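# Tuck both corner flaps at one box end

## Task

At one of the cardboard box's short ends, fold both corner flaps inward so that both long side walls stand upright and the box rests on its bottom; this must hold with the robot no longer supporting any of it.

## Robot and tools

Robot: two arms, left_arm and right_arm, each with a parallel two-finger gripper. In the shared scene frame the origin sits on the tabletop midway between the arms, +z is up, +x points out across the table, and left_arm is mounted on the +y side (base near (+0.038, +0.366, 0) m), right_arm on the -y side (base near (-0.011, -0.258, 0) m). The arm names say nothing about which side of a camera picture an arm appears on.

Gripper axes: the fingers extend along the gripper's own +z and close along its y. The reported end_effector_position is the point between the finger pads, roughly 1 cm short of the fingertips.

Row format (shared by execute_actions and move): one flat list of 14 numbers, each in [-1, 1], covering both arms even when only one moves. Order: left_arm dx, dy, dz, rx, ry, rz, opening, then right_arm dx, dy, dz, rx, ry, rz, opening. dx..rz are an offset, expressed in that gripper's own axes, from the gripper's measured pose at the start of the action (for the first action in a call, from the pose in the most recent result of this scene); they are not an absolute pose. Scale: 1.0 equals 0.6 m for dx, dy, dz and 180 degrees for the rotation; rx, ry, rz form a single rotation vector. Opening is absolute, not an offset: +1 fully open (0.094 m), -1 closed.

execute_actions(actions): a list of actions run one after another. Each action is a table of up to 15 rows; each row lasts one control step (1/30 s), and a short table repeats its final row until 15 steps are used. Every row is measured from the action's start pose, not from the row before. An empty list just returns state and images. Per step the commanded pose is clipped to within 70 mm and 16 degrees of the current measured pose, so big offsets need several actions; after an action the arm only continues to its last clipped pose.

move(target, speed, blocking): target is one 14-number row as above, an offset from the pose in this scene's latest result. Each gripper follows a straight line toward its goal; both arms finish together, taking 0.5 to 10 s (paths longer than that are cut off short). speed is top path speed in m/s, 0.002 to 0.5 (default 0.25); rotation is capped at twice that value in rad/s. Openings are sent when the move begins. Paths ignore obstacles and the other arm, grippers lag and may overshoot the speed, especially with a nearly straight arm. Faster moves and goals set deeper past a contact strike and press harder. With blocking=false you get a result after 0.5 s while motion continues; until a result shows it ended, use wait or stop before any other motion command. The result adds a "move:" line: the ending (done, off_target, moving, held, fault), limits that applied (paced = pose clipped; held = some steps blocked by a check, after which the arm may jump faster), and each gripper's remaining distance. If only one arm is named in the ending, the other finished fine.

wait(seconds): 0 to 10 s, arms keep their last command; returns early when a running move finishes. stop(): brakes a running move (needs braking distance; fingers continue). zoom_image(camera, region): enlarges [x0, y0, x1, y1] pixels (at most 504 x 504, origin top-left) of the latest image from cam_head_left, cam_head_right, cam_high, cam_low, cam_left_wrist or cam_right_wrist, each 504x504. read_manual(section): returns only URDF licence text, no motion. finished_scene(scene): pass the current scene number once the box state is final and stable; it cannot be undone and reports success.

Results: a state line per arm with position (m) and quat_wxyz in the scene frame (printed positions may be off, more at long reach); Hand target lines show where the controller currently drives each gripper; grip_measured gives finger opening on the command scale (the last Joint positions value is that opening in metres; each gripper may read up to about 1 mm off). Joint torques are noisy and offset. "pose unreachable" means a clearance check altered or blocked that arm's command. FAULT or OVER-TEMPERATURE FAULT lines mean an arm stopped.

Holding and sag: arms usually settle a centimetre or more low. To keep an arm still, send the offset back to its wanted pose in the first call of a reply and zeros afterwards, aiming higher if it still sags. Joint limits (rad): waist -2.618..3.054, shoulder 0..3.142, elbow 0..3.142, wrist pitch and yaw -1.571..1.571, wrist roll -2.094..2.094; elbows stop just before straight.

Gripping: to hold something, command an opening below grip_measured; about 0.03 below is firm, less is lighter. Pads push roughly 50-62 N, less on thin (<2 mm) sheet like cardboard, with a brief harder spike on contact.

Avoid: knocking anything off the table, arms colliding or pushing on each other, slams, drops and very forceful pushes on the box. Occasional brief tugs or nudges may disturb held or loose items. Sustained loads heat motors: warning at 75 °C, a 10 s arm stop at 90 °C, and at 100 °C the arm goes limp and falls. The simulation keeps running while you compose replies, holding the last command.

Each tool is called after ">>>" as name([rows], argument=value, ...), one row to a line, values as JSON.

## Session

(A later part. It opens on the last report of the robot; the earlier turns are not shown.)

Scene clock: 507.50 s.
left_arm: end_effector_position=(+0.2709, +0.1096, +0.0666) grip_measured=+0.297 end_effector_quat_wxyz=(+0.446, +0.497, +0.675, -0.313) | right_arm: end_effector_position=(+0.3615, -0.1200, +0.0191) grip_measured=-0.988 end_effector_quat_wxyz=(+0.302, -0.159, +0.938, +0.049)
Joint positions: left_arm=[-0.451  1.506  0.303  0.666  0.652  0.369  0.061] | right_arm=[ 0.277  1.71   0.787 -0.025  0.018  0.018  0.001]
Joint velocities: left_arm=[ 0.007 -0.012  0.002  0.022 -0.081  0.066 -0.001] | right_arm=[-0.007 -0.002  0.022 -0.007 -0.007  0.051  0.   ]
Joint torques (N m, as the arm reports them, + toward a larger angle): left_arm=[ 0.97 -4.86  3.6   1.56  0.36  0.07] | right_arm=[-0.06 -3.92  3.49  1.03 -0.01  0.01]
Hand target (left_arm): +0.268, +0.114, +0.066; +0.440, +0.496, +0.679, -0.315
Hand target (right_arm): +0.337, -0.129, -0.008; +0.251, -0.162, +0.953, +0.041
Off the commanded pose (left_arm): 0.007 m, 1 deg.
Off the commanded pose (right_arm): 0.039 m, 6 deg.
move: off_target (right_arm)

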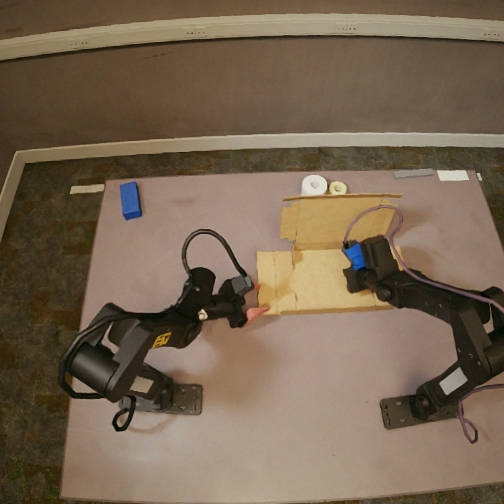

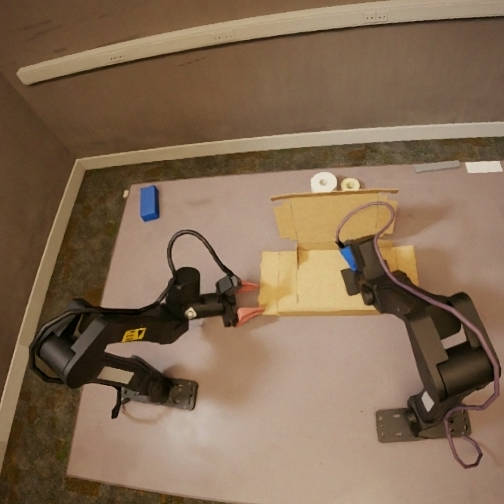

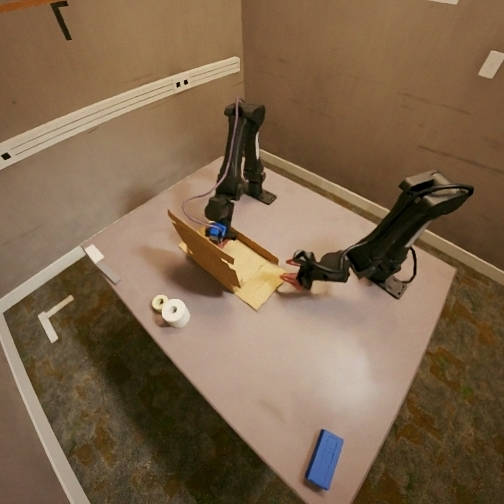

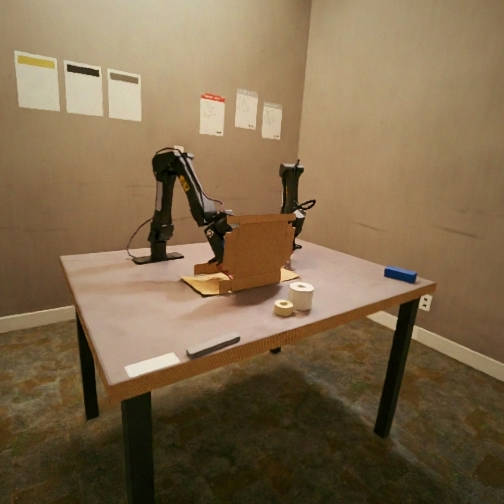

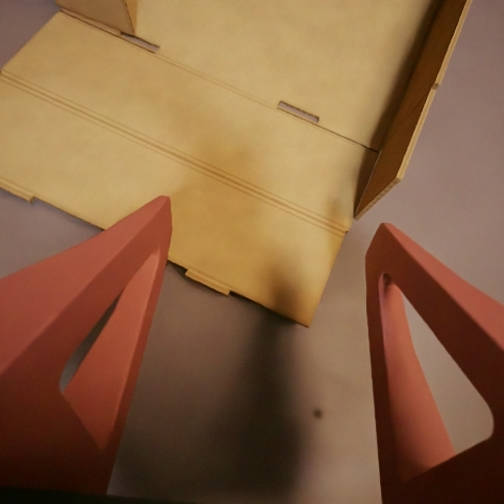

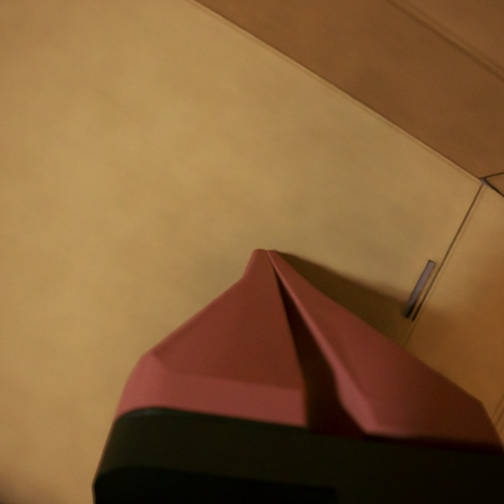

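>>> execute_actions([
  [[0.0004,-0.0004,0.0009,0,0,0,0.5,0.062,-0.0008,0.0143,0,0.034,0,-1],[0.0015,-0.0014,0.0036,0,0,0,0.7,0.062,-0.0008,0.0143,0,0.034,0,-1],[0.0032,-0.0031,0.008,0,0.001,-0.001,0.9,0.062,-0.0008,0.0143,0,0.034,0,-1],[0.0056,-0.0053,0.0138,0,0.0013,-0.0013,1,0.062,-0.0008,0.0143,0,0.034,0,-1],[0.0086,-0.0081,0.021,0,0.002,-0.002,1,0.062,-0.0008,0.0143,0,0.034,0,-1],[0.0118,-0.0111,0.0289,0,0.0028,-0.0028,1,0.062,-0.0008,0.0143,0,0.034,0,-1],[0.0153,-0.0144,0.0376,0,0.0036,-0.0036,1,0.062,-0.0008,0.0143,0,0.034,0,-1],[0.0189,-0.0178,0.0463,0,0.0044,-0.0044,1,0.062,-0.0008,0.0143,0,0.034,0,-1],[0.0224,-0.0211,0.055,0,0.0052,-0.0052,1,0.062,-0.0008,0.0143,0,0.034,0,-1],[0.0257,-0.0242,0.0629,0,0.006,-0.006,1,0.062,-0.0008,0.0143,0,0.034,0,-1],[0.0286,-0.0269,0.0701,0,0.0067,-0.0067,1,0.062,-0.0008,0.0143,0,0.034,0,-1],[0.031,-0.0291,0.0759,0,0.0072,-0.0072,1,0.062,-0.0008,0.0143,0,0.034,0,-1],[0.0327,-0.0308,0.0803,0,0.0077,-0.0077,1,0.062,-0.0008,0.0143,0,0.034,0,-1],[0.0338,-0.0318,0.083,0,0.0079,-0.0079,1,0.062,-0.0008,0.0143,0,0.034,0,-1],[0.0342,-0.0322,0.0839,0,0.008,-0.008,1,0.062,-0.0008,0.0143,0,0.034,0,-1]],
])

Scene clock: 548.73 s.
left_arm: end_effector_position=(+0.2515, +0.0785, +0.0227) grip_measured=+1.000 end_effector_quat_wxyz=(+0.412, +0.507, +0.687, -0.318) | right_arm: end_effector_position=(+0.3615, -0.1200, +0.0191) grip_measured=-0.988 end_effector_quat_wxyz=(+0.302, -0.159, +0.938, +0.049)
Joint positions: left_arm=[-0.608  1.758  0.305  0.89   0.54   0.292  0.094] | right_arm=[ 0.277  1.71   0.787 -0.025  0.018  0.018  0.001]
Joint velocities: left_arm=[-0.183  0.339  0.076  0.608 -0.227 -0.11   0.   ] | right_arm=[ 0.012  0.012  0.002  0.022 -0.037  0.081 -0.   ]
Joint torques (N m, as the arm reports them, + toward a larger angle): left_arm=[-0.97 -2.9   4.83  1.57  0.11 -0.14] | right_arm=[-0.05 -3.91  3.55  1.03 -0.02 -0.01]
Hand target (left_arm): +0.263, +0.069, +0.027; +0.430, +0.493, +0.688, -0.315
Hand target (right_arm): +0.337, -0.129, -0.008; +0.252, -0.162, +0.953, +0.041
Off the commanded pose (left_arm): 0.018 m, 3 deg.
Off the commanded pose (right_arm): 0.038 m, 6 deg.

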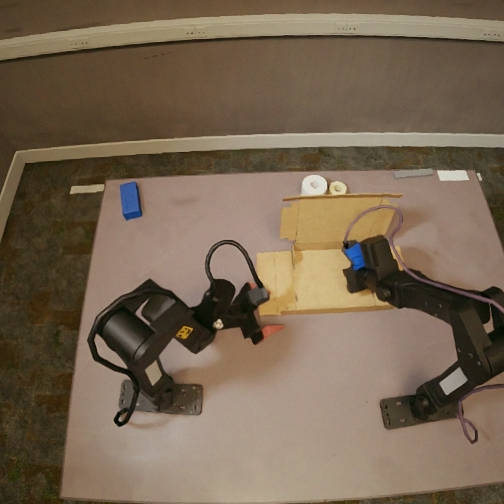

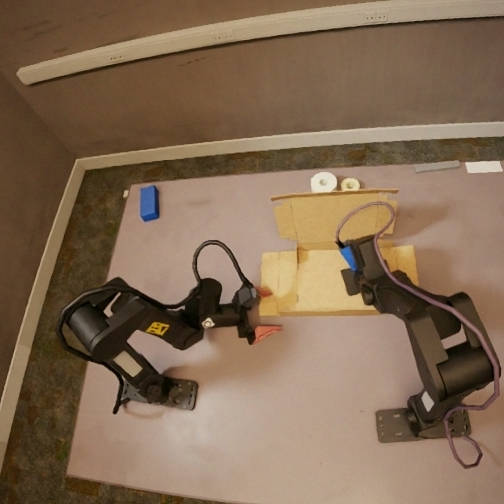

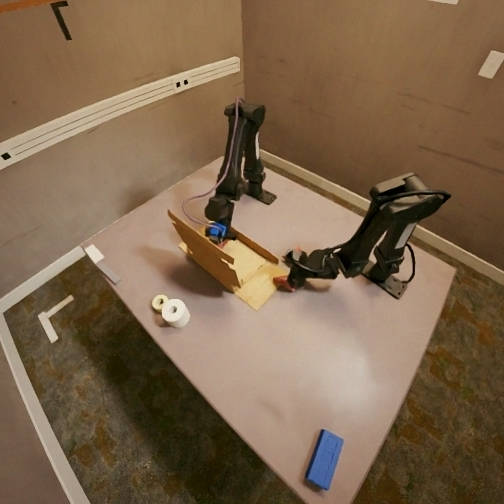

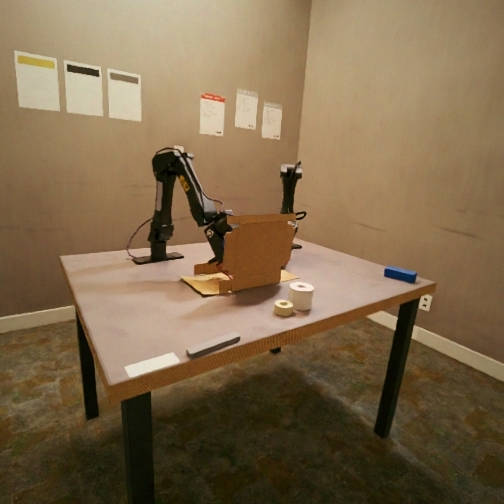

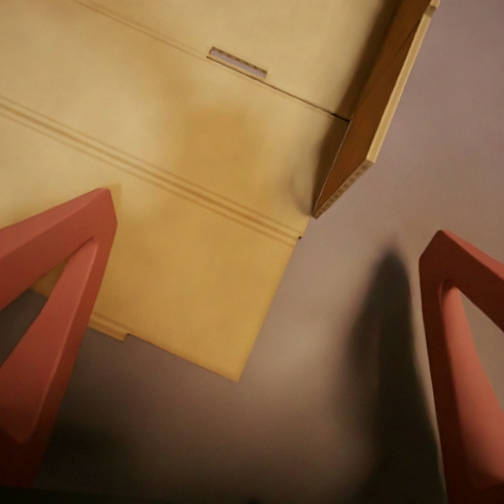

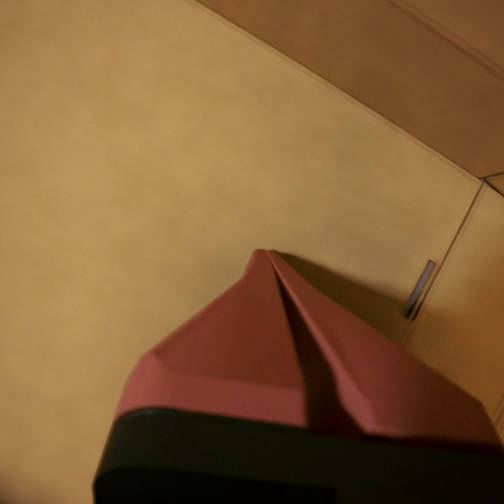

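>>> execute_actions(actions=[])

Scene clock: 549.90 s.
left_arm: end_effector_position=(+0.2596, +0.0755, +0.0259) grip_measured=+1.000 end_effector_quat_wxyz=(+0.428, +0.492, +0.691, -0.313) | right_arm: end_effector_position=(+0.3615, -0.1200, +0.0191) grip_measured=-0.988 end_effector_quat_wxyz=(+0.302, -0.159, +0.938, +0.049)
Joint positions: left_arm=[-0.617  1.78   0.309  0.947  0.502  0.257  0.094] | right_arm=[ 0.277  1.71   0.787 -0.025  0.018  0.018  0.001]
Joint velocities: left_arm=[-0.007 -0.007  0.002  0.007 -0.007  0.022  0.   ] | right_arm=[ 0.002  0.007  0.002 -0.007  0.051  0.037  0.001]
Joint torques (N m, as the arm reports them, + toward a larger angle): left_arm=[-0.79 -3.08  4.7   1.85  0.15 -0.02] | right_arm=[-0.05 -3.89  3.58  1.04 -0.01 -0.01]
Hand target (left_arm): +0.263, +0.069, +0.027; +0.430, +0.493, +0.688, -0.315
Hand target (right_arm): +0.337, -0.129, -0.008; +0.252, -0.162, +0.953, +0.041
Off the commanded pose (left_arm): 0.009 m, 1 deg.
Off the commanded pose (right_arm): 0.038 m, 6 deg.

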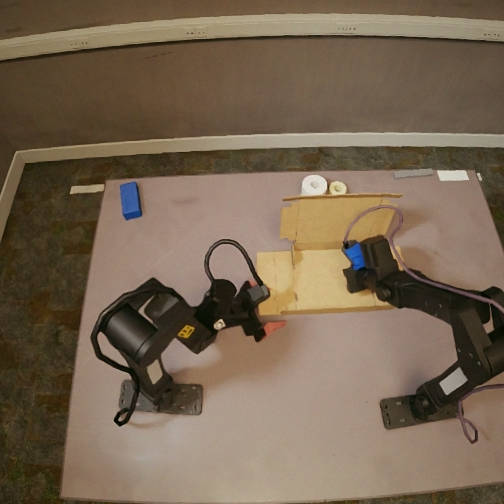

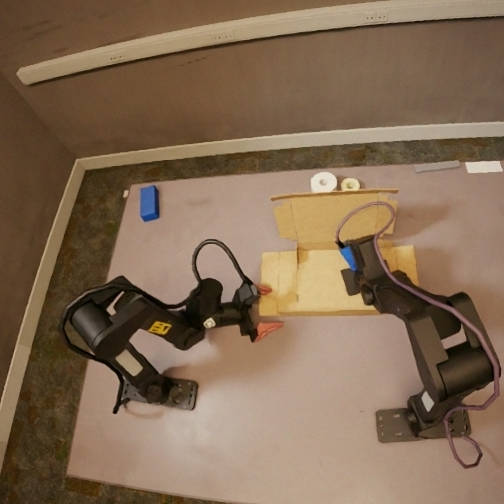

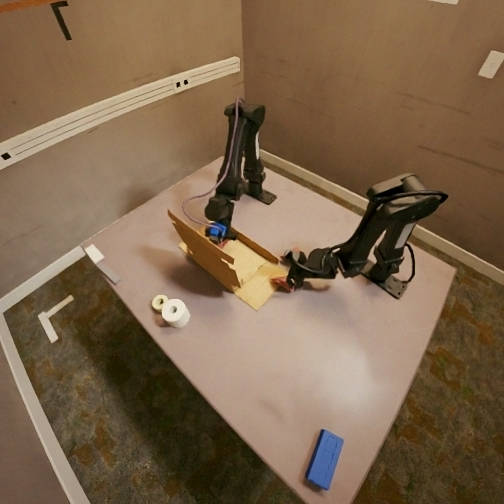

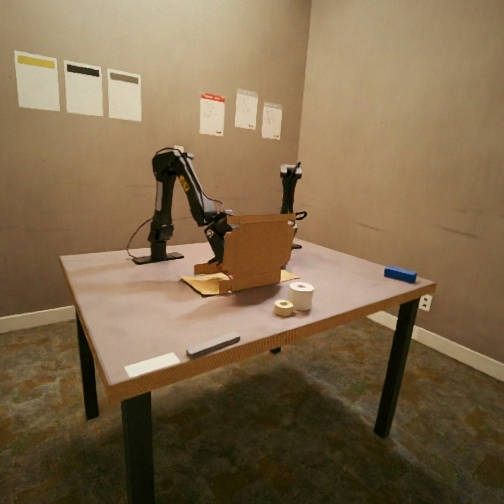

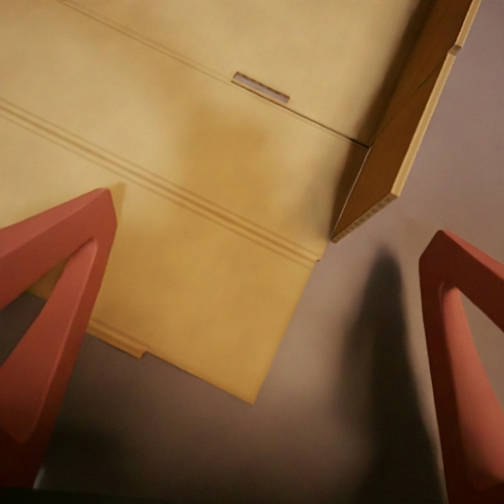

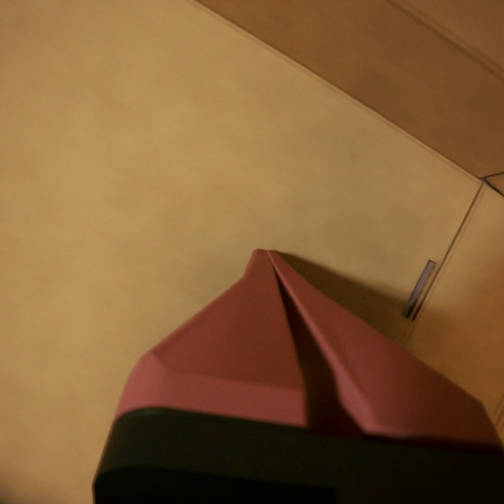

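>>> execute_actions([
  [[-0.005,0.003,0.012,0,0,-0.001,0.97,0.062,-0.0008,0.0143,0,0.034,0,-1],[-0.003,0.004,0.014,0,0,-0.002,0.93,0.062,-0.0008,0.0143,0,0.034,0,-1],[-0.001,0.005,0.016,0,0,-0.003,0.89,0.062,-0.0008,0.0143,0,0.034,0,-1],[0.001,0.006,0.018,0,0,-0.004,0.85,0.062,-0.0008,0.0143,0,0.034,0,-1],[0.003,0.007,0.020,0,0,-0.005,0.81,0.062,-0.0008,0.0143,0,0.034,0,-1],[0.005,0.008,0.022,0,0,-0.006,0.77,0.062,-0.0008,0.0143,0,0.034,0,-1],[0.007,0.009,0.024,0,0,-0.007,0.73,0.062,-0.0008,0.0143,0,0.034,0,-1],[0.009,0.010,0.026,0,0,-0.008,0.69,0.062,-0.0008,0.0143,0,0.034,0,-1],[0.011,0.011,0.028,0,0,-0.009,0.65,0.062,-0.0008,0.0143,0,0.034,0,-1],[0.013,0.012,0.030,0,0,-0.010,0.61,0.062,-0.0008,0.0143,0,0.034,0,-1],[0.0145,0.013,0.032,0,0,-0.010,0.57,0.062,-0.0008,0.0143,0,0.034,0,-1],[0.016,0.014,0.0335,0,0,-0.010,0.53,0.062,-0.0008,0.0143,0,0.034,0,-1],[0.017,0.015,0.035,0,0,-0.010,0.49,0.062,-0.0008,0.0143,0,0.034,0,-1],[0.018,0.0157,0.0364,0,0,-0.010,0.45,0.062,-0.0008,0.0143,0,0.034,0,-1],[0.0187,0.0163,0.0374,0,0,-0.010,0.41,0.062,-0.0008,0.0143,0,0.034,0,-1]],
])

Scene clock: 593.23 s.
left_arm: end_effector_position=(+0.2715, +0.0656, +0.0203) grip_measured=+0.433 end_effector_quat_wxyz=(+0.446, +0.487, +0.681, -0.318) | right_arm: end_effector_position=(+0.3615, -0.1200, +0.0191) grip_measured=-0.988 end_effector_quat_wxyz=(+0.302, -0.159, +0.938, +0.049)
Joint positions: left_arm=[-0.617  1.904  0.345  1.084  0.503  0.244  0.067] | right_arm=[ 0.277  1.71   0.787 -0.025  0.018  0.018  0.001]
Joint velocities: left_arm=[ 0.007  0.178  0.032  0.227  0.007 -0.037 -0.04 ] | right_arm=[-0.007 -0.007  0.007  0.066 -0.066 -0.037 -0.001]
Joint torques (N m, as the arm reports them, + toward a larger angle): left_arm=[ 0.17 -2.47  3.9   1.3   0.15 -0.24] | right_arm=[ 0.03 -3.82  3.58  1.05 -0.02  0.  ]
Hand target (left_arm): +0.273, +0.066, +0.005; +0.423, +0.481, +0.699, -0.320
Hand target (right_arm): +0.337, -0.129, -0.008; +0.252, -0.162, +0.953, +0.041
Off the commanded pose (left_arm): 0.015 m, 3 deg.
Off the commanded pose (right_arm): 0.038 m, 6 deg.

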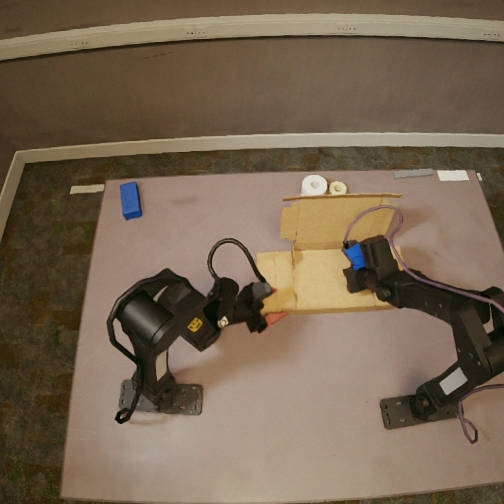

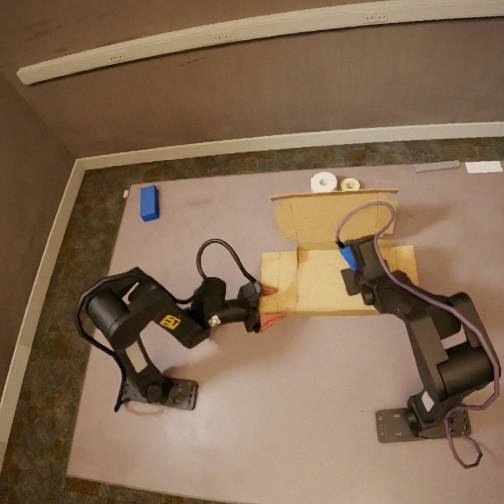

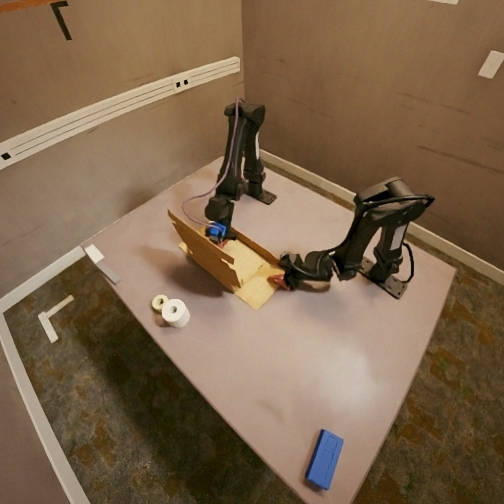

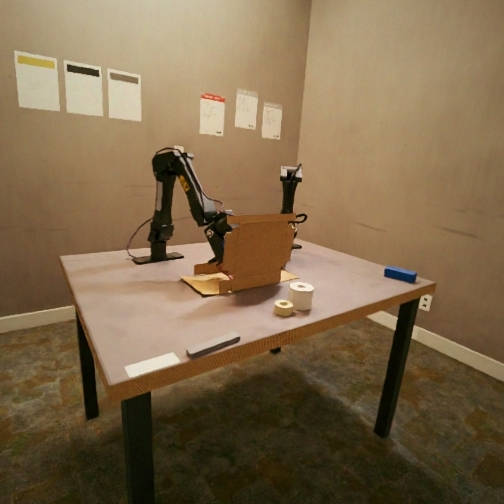

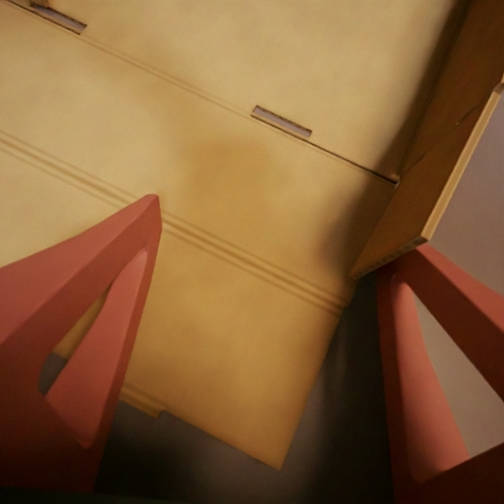

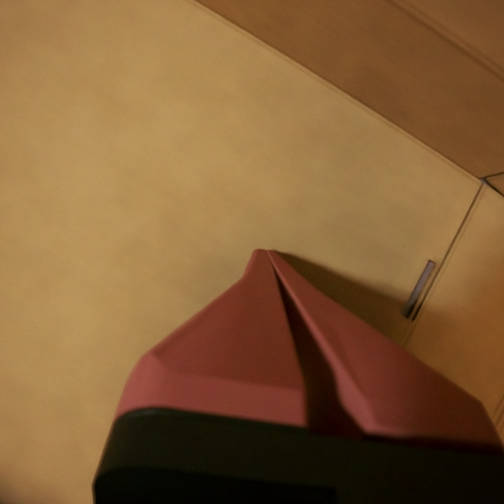

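>>> execute_actions(actions=[])

>>> zoom_image(camera="cam_left_wrist", region=[264, 80, 504, 320])

Scene clock: 596.73 s.
left_arm: end_effector_position=(+0.2719, +0.0646, +0.0205) grip_measured=+0.413 end_effector_quat_wxyz=(+0.449, +0.487, +0.678, -0.320) | right_arm: end_effector_position=(+0.3615, -0.1200, +0.0191) grip_measured=-0.988 end_effector_quat_wxyz=(+0.302, -0.159, +0.938, +0.049)
Joint positions: left_arm=[-0.617  1.916  0.346  1.103  0.506  0.243  0.066] | right_arm=[ 0.277  1.71   0.787 -0.025  0.018  0.018  0.001]
Joint velocities: left_arm=[-0.007 -0.007  0.002 -0.007 -0.022  0.037 -0.001] | right_arm=[-0.012  0.012 -0.002  0.007 -0.007  0.007 -0.001]
Joint torques (N m, as the arm reports them, + toward a larger angle): left_arm=[ 0.16 -2.81  3.98  1.47  0.15 -0.14] | right_arm=[ 0.02 -3.85  3.58  1.04 -0.03 -0.01]
Hand target (left_arm): +0.273, +0.066, +0.005; +0.423, +0.481, +0.698, -0.320
Hand target (right_arm): +0.337, -0.129, -0.008; +0.252, -0.162, +0.953, +0.041
Off the commanded pose (left_arm): 0.015 m, 4 deg.
Off the commanded pose (right_arm): 0.038 m, 6 deg.

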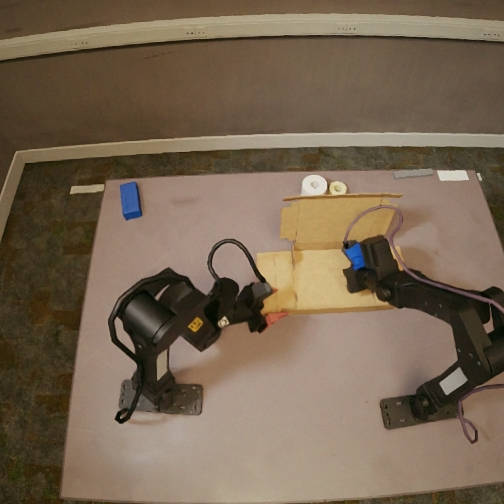

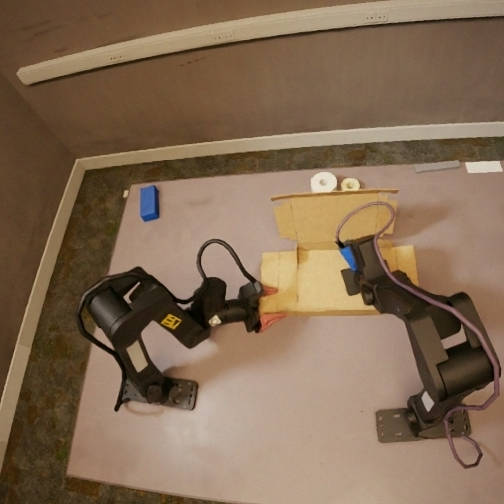

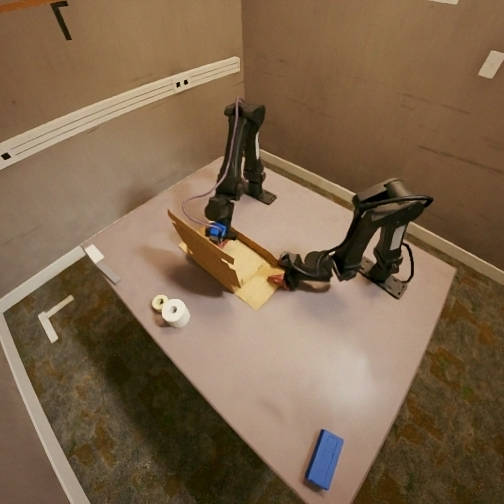

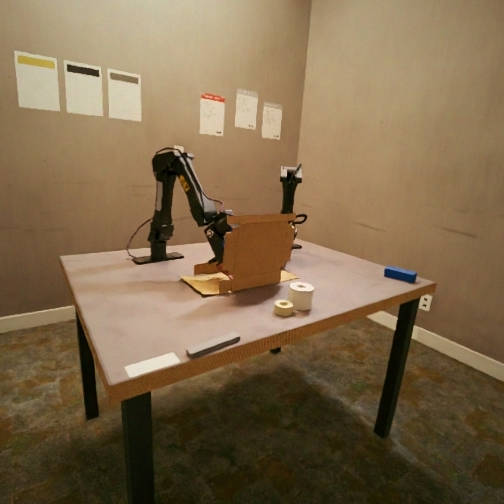

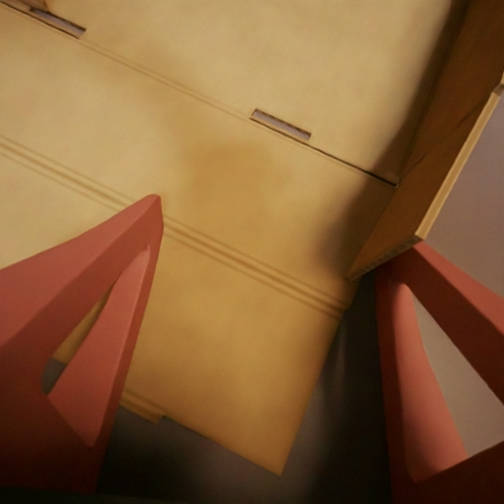

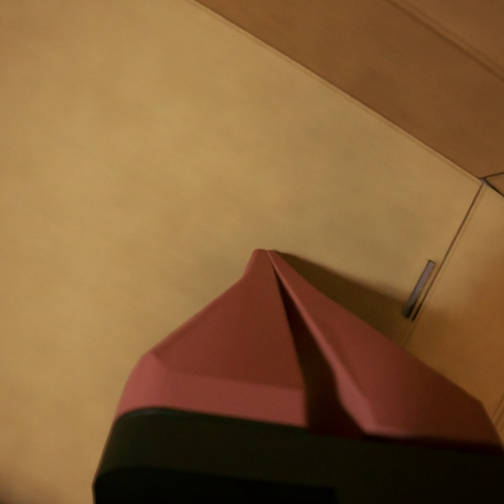

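Region (264, 80, 504, 320) of cam_left_wrist's 504x504 image, scaled by 2.100, with more detail than that image has.

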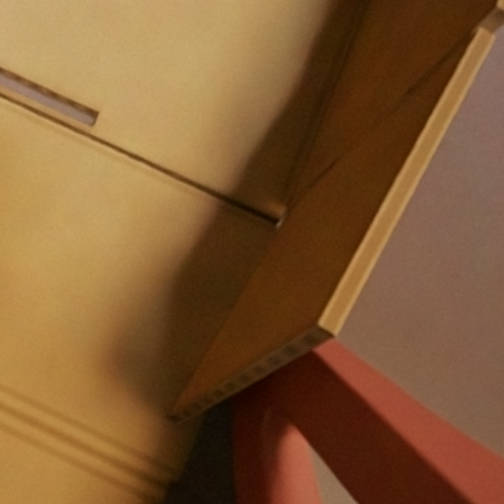

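>>> execute_actions([
  [[0.0212,0.003,0.0125,0,0.019,-0.008,0.385,0.062,-0.0008,0.0143,0,0.034,0,-1],[0.0206,0.004,0.014,0,0.019,-0.008,0.355,0.062,-0.0008,0.0143,0,0.034,0,-1],[0.0201,0.0048,0.0153,0,0.019,-0.008,0.325,0.062,-0.0008,0.0143,0,0.034,0,-1],[0.0195,0.0056,0.0167,0,0.019,-0.008,0.295,0.062,-0.0008,0.0143,0,0.034,0,-1],[0.019,0.0065,0.0181,0,0.019,-0.008,0.265,0.062,-0.0008,0.0143,0,0.034,0,-1],[0.0185,0.0073,0.0195,0,0.019,-0.008,0.235,0.062,-0.0008,0.0143,0,0.034,0,-1],[0.0179,0.0082,0.0209,0,0.019,-0.008,0.205,0.062,-0.0008,0.0143,0,0.034,0,-1],[0.0174,0.009,0.0223,0,0.019,-0.008,0.175,0.062,-0.0008,0.0143,0,0.034,0,-1],[0.0168,0.0099,0.0237,0,0.019,-0.008,0.145,0.062,-0.0008,0.0143,0,0.034,0,-1],[0.0163,0.0107,0.0251,0,0.019,-0.008,0.12,0.062,-0.0008,0.0143,0,0.034,0,-1],[0.0158,0.0116,0.0265,0,0.019,-0.008,0.095,0.062,-0.0008,0.0143,0,0.034,0,-1],[0.0152,0.0124,0.0279,0,0.019,-0.008,0.07,0.062,-0.0008,0.0143,0,0.034,0,-1],[0.0147,0.0133,0.0293,0,0.019,-0.008,0.05,0.062,-0.0008,0.0143,0,0.034,0,-1],[0.0141,0.0141,0.0307,0,0.019,-0.008,0.03,0.062,-0.0008,0.0143,0,0.034,0,-1],[0.0136,0.015,0.0321,0,0.019,-0.008,0.01,0.062,-0.0008,0.0143,0,0.034,0,-1]],
])

Scene clock: 621.67 s.
left_arm: end_effector_position=(+0.2816, +0.0568, +0.0212) grip_measured=+0.023 end_effector_quat_wxyz=(+0.449, +0.487, +0.678, -0.319) | right_arm: end_effector_position=(+0.3616, -0.1203, +0.0191) grip_measured=-0.988 end_effector_quat_wxyz=(+0.303, -0.159, +0.938, +0.048)
Joint positions: left_arm=[-0.617  1.931  0.398  1.066  0.506  0.245  0.048] | right_arm=[ 0.277  1.71   0.787 -0.025  0.02   0.018  0.001]
Joint velocities: left_arm=[-0.012  0.071  0.129 -0.051  0.007 -0.007 -0.02 ] | right_arm=[-0.012  0.002  0.012 -0.007  0.022  0.037  0.   ]
Joint torques (N m, as the arm reports them, + toward a larger angle): left_arm=[-0.67 -3.42  4.52  1.42 -0.05 -0.01] | right_arm=[ 0.02 -3.93  3.53  1.03 -0.06  0.01]
Hand target (left_arm): +0.284, +0.055, +0.006; +0.425, +0.487, +0.697, -0.311
Hand target (right_arm): +0.337, -0.129, -0.008; +0.252, -0.162, +0.953, +0.041
Off the commanded pose (left_arm): 0.016 m, 4 deg.
Off the commanded pose (right_arm): 0.038 m, 6 deg.

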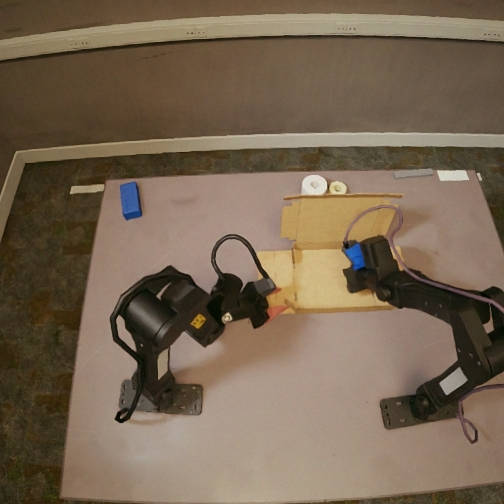

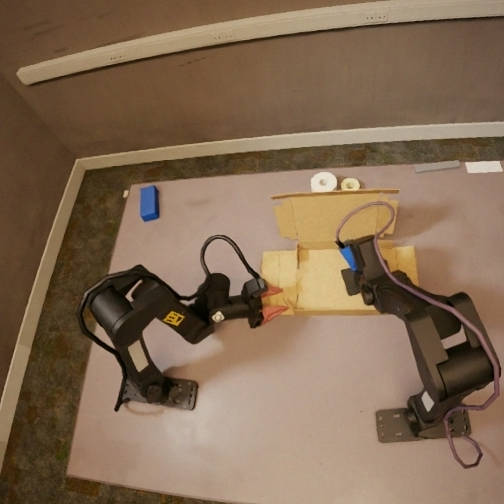

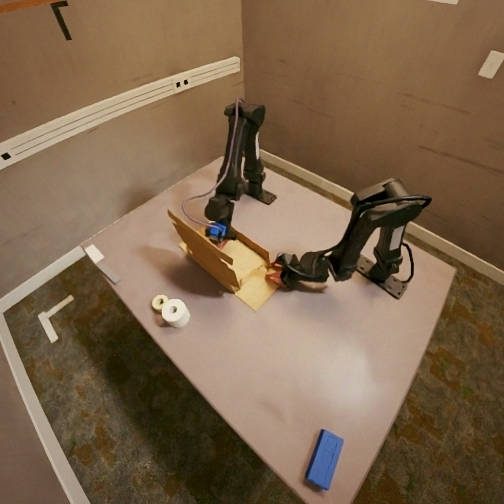

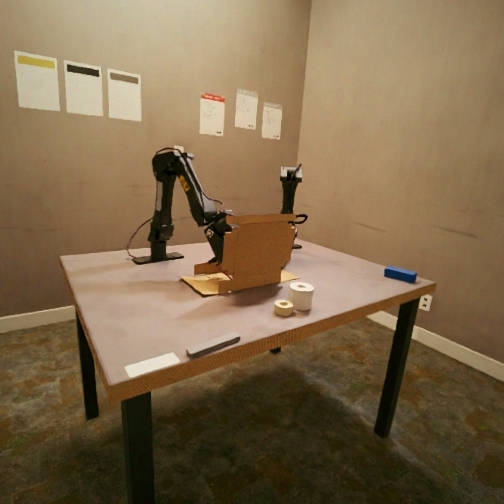

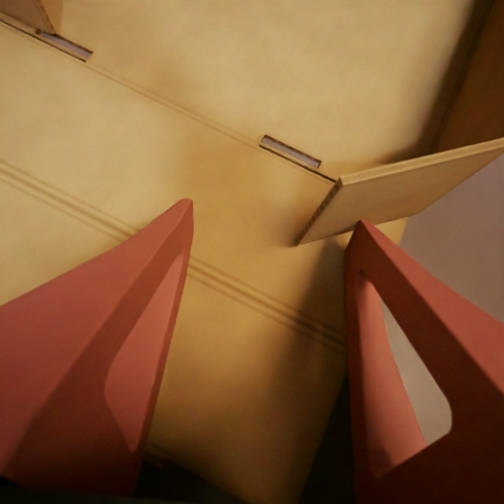

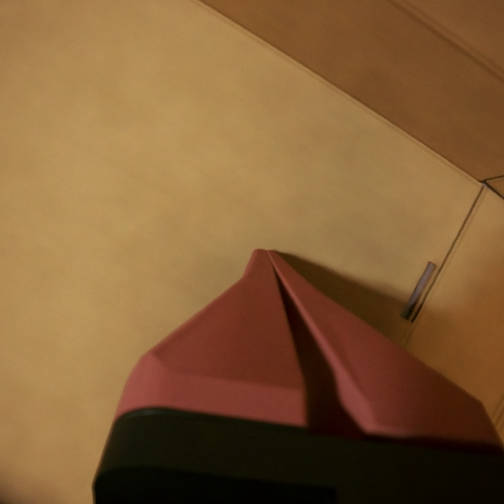

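>>> execute_actions(actions=[])

>>> zoom_image(camera="cam_left_wrist", region=[244, 80, 504, 340])

Scene clock: 624.23 s.
left_arm: end_effector_position=(+0.2831, +0.0556, +0.0213) grip_measured=+0.013 end_effector_quat_wxyz=(+0.449, +0.487, +0.678, -0.319) | right_arm: end_effector_position=(+0.3617, -0.1204, +0.0191) grip_measured=-0.988 end_effector_quat_wxyz=(+0.303, -0.159, +0.939, +0.048)
Joint positions: left_arm=[-0.617  1.934  0.405  1.062  0.506  0.245  0.048] | right_arm=[ 0.277  1.71   0.787 -0.025  0.021  0.018  0.001]
Joint velocities: left_arm=[-0.012  0.002 -0.002 -0.066 -0.007  0.051 -0.001] | right_arm=[ 0.007 -0.002  0.017  0.022  0.037  0.007  0.   ]
Joint torques (N m, as the arm reports them, + toward a larger angle): left_arm=[-0.46 -3.48  4.66  1.35 -0.05  0.03] | right_arm=[ 0.   -3.91  3.5   1.03 -0.04  0.  ]
Hand target (left_arm): +0.284, +0.055, +0.006; +0.425, +0.487, +0.697, -0.311
Hand target (right_arm): +0.337, -0.129, -0.008; +0.252, -0.162, +0.953, +0.041
Off the commanded pose (left_arm): 0.016 m, 4 deg.
Off the commanded pose (right_arm): 0.038 m, 6 deg.

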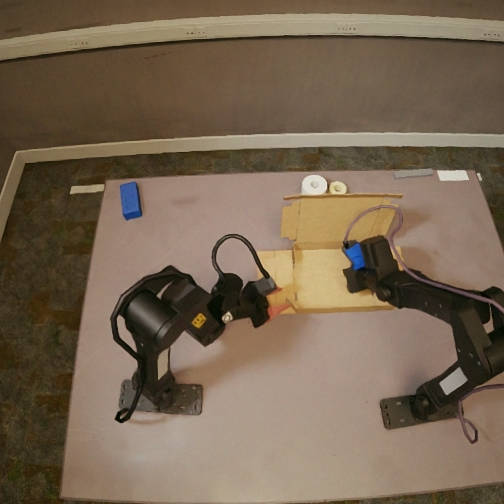

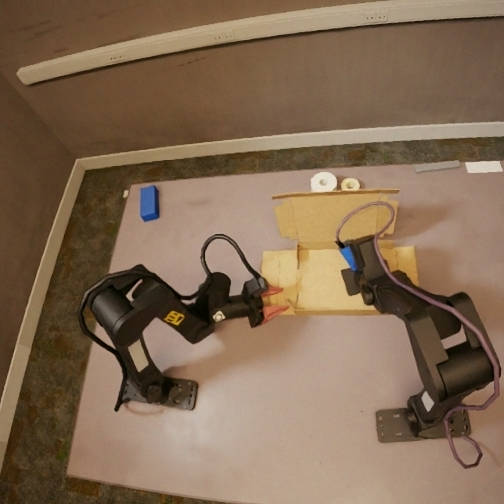

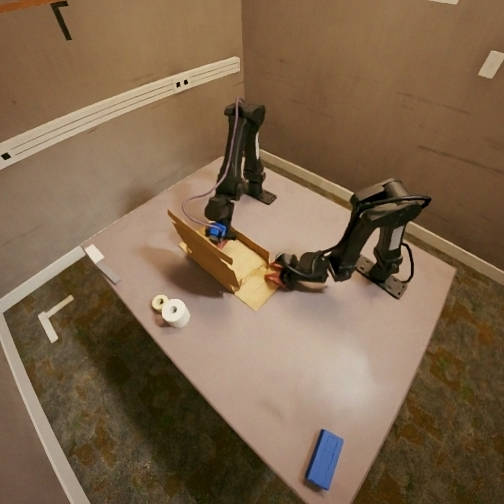

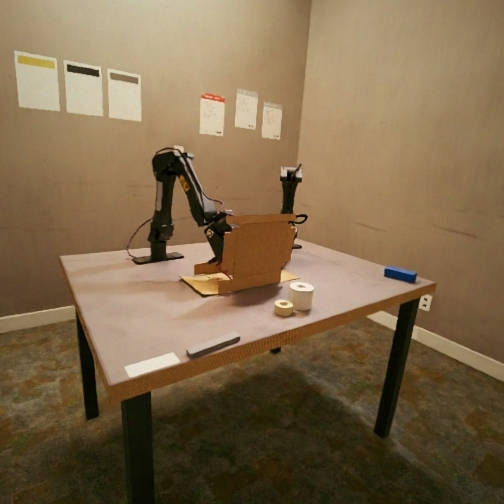

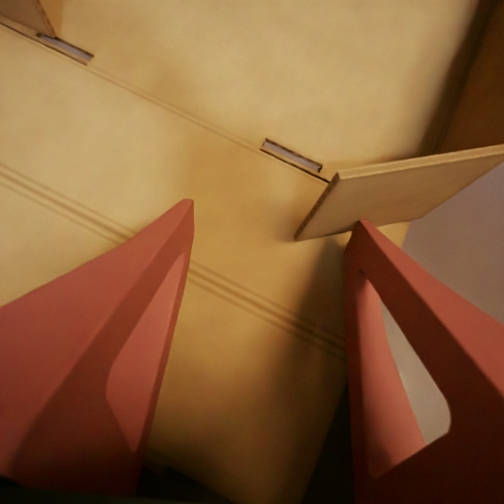

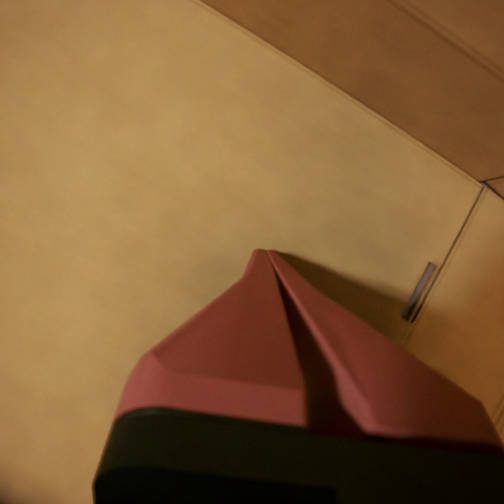

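Region (244, 80, 504, 340) of cam_left_wrist's 504x504 image, scaled by 1.938, with more detail than that image has.

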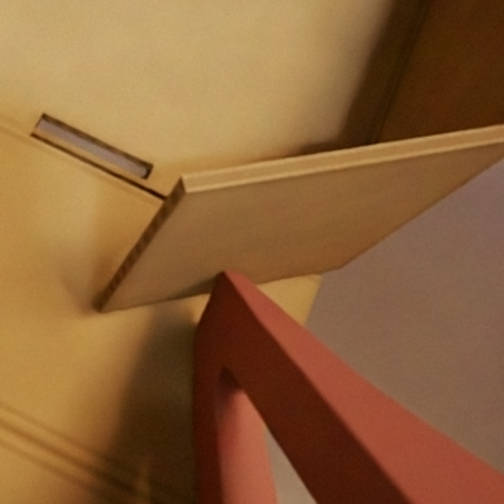

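>>> execute_actions([
  [[0.0218,0.0035,0.0159,0,0.019,-0.008,0.01,0.062,-0.0008,0.0143,0,0.034,0,-1],[0.0209,0.0048,0.0178,0,0.019,-0.008,0.01,0.062,-0.0008,0.0143,0,0.034,0,-1],[0.02,0.0062,0.0197,0,0.019,-0.008,0.01,0.062,-0.0008,0.0143,0,0.034,0,-1],[0.0191,0.0075,0.0216,0,0.019,-0.008,0.01,0.062,-0.0008,0.0143,0,0.034,0,-1],[0.0182,0.0088,0.0235,0,0.019,-0.008,0.01,0.062,-0.0008,0.0143,0,0.034,0,-1],[0.0173,0.0101,0.0254,0,0.019,-0.008,0.01,0.062,-0.0008,0.0143,0,0.034,0,-1],[0.0164,0.0114,0.0273,0,0.019,-0.008,0.01,0.062,-0.0008,0.0143,0,0.034,0,-1],[0.0155,0.0128,0.0292,0,0.019,-0.008,0.01,0.062,-0.0008,0.0143,0,0.034,0,-1],[0.0146,0.0141,0.0311,0,0.019,-0.008,0.01,0.062,-0.0008,0.0143,0,0.034,0,-1],[0.0137,0.0154,0.033,0,0.019,-0.008,0.01,0.062,-0.0008,0.0143,0,0.034,0,-1],[0.0128,0.0167,0.0349,0,0.019,-0.008,0.01,0.062,-0.0008,0.0143,0,0.034,0,-1],[0.0119,0.018,0.0368,0,0.019,-0.008,0.01,0.062,-0.0008,0.0143,0,0.034,0,-1],[0.011,0.0194,0.0387,0,0.019,-0.008,0.01,0.062,-0.0008,0.0143,0,0.034,0,-1],[0.0101,0.0207,0.0406,0,0.019,-0.008,0.01,0.062,-0.0008,0.0143,0,0.034,0,-1],[0.0092,0.022,0.0425,0,0.019,-0.008,0.01,0.062,-0.0008,0.0143,0,0.034,0,-1]],
])

Scene clock: 654.37 s.
left_arm: end_effector_position=(+0.2987, +0.0433, +0.0217) grip_measured=+0.013 end_effector_quat_wxyz=(+0.449, +0.487, +0.678, -0.318) | right_arm: end_effector_position=(+0.3617, -0.1206, +0.0191) grip_measured=-0.988 end_effector_quat_wxyz=(+0.303, -0.159, +0.939, +0.048)
Joint positions: left_arm=[-0.617  1.967  0.486  1.014  0.503  0.246  0.048] | right_arm=[ 0.277  1.71   0.787 -0.025  0.022  0.018  0.001]
Joint velocities: left_arm=[-0.012  0.066  0.173 -0.081  0.022  0.022 -0.   ] | right_arm=[ 0.002 -0.002 -0.022  0.022  0.007  0.022  0.   ]
Joint torques (N m, as the arm reports them, + toward a larger angle): left_arm=[-0.45 -4.01  4.93  1.41  0.04  0.03] | right_arm=[-0.01 -3.86  3.57  1.03 -0.01  0.01]
Hand target (left_arm): +0.302, +0.041, +0.006; +0.425, +0.488, +0.696, -0.311
Hand target (right_arm): +0.337, -0.129, -0.008; +0.252, -0.162, +0.953, +0.040
Off the commanded pose (left_arm): 0.016 m, 4 deg.
Off the commanded pose (right_arm): 0.038 m, 6 deg.

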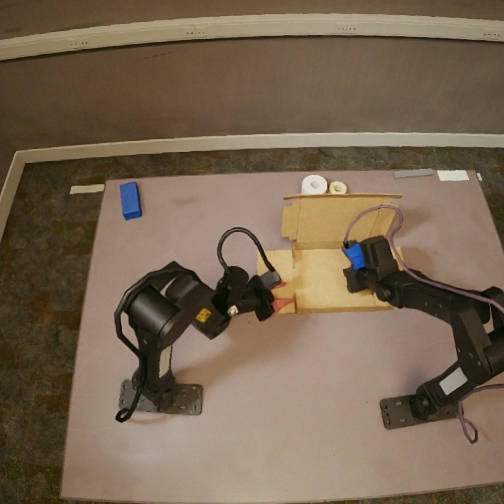

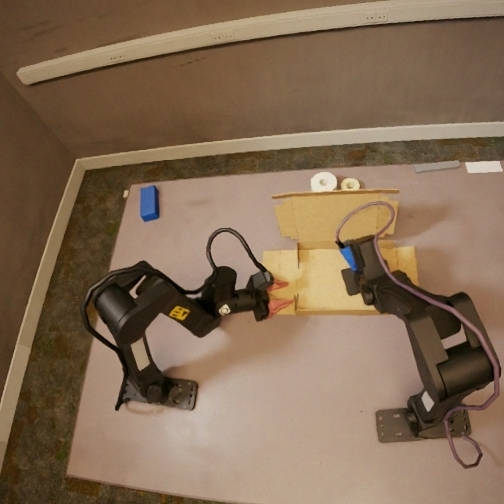

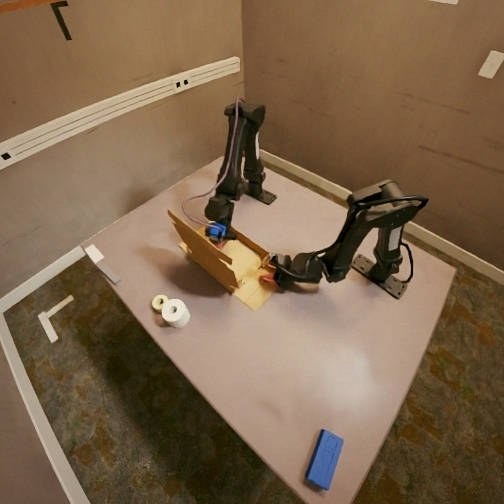

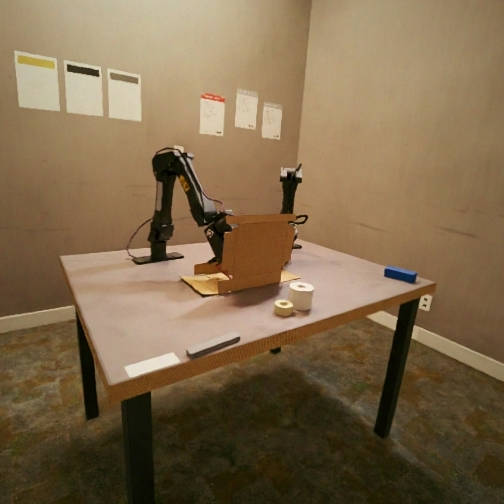

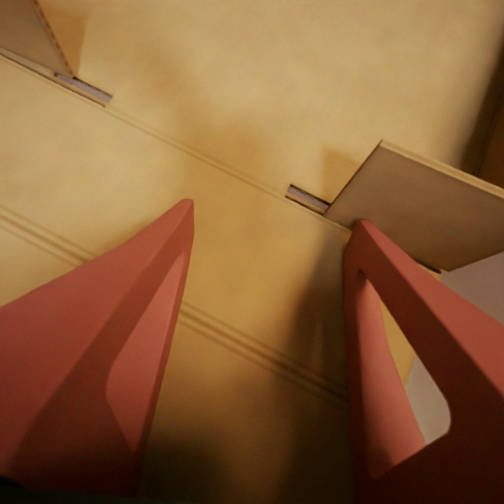

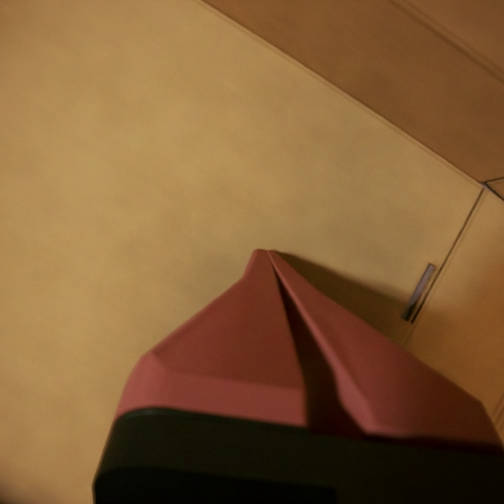

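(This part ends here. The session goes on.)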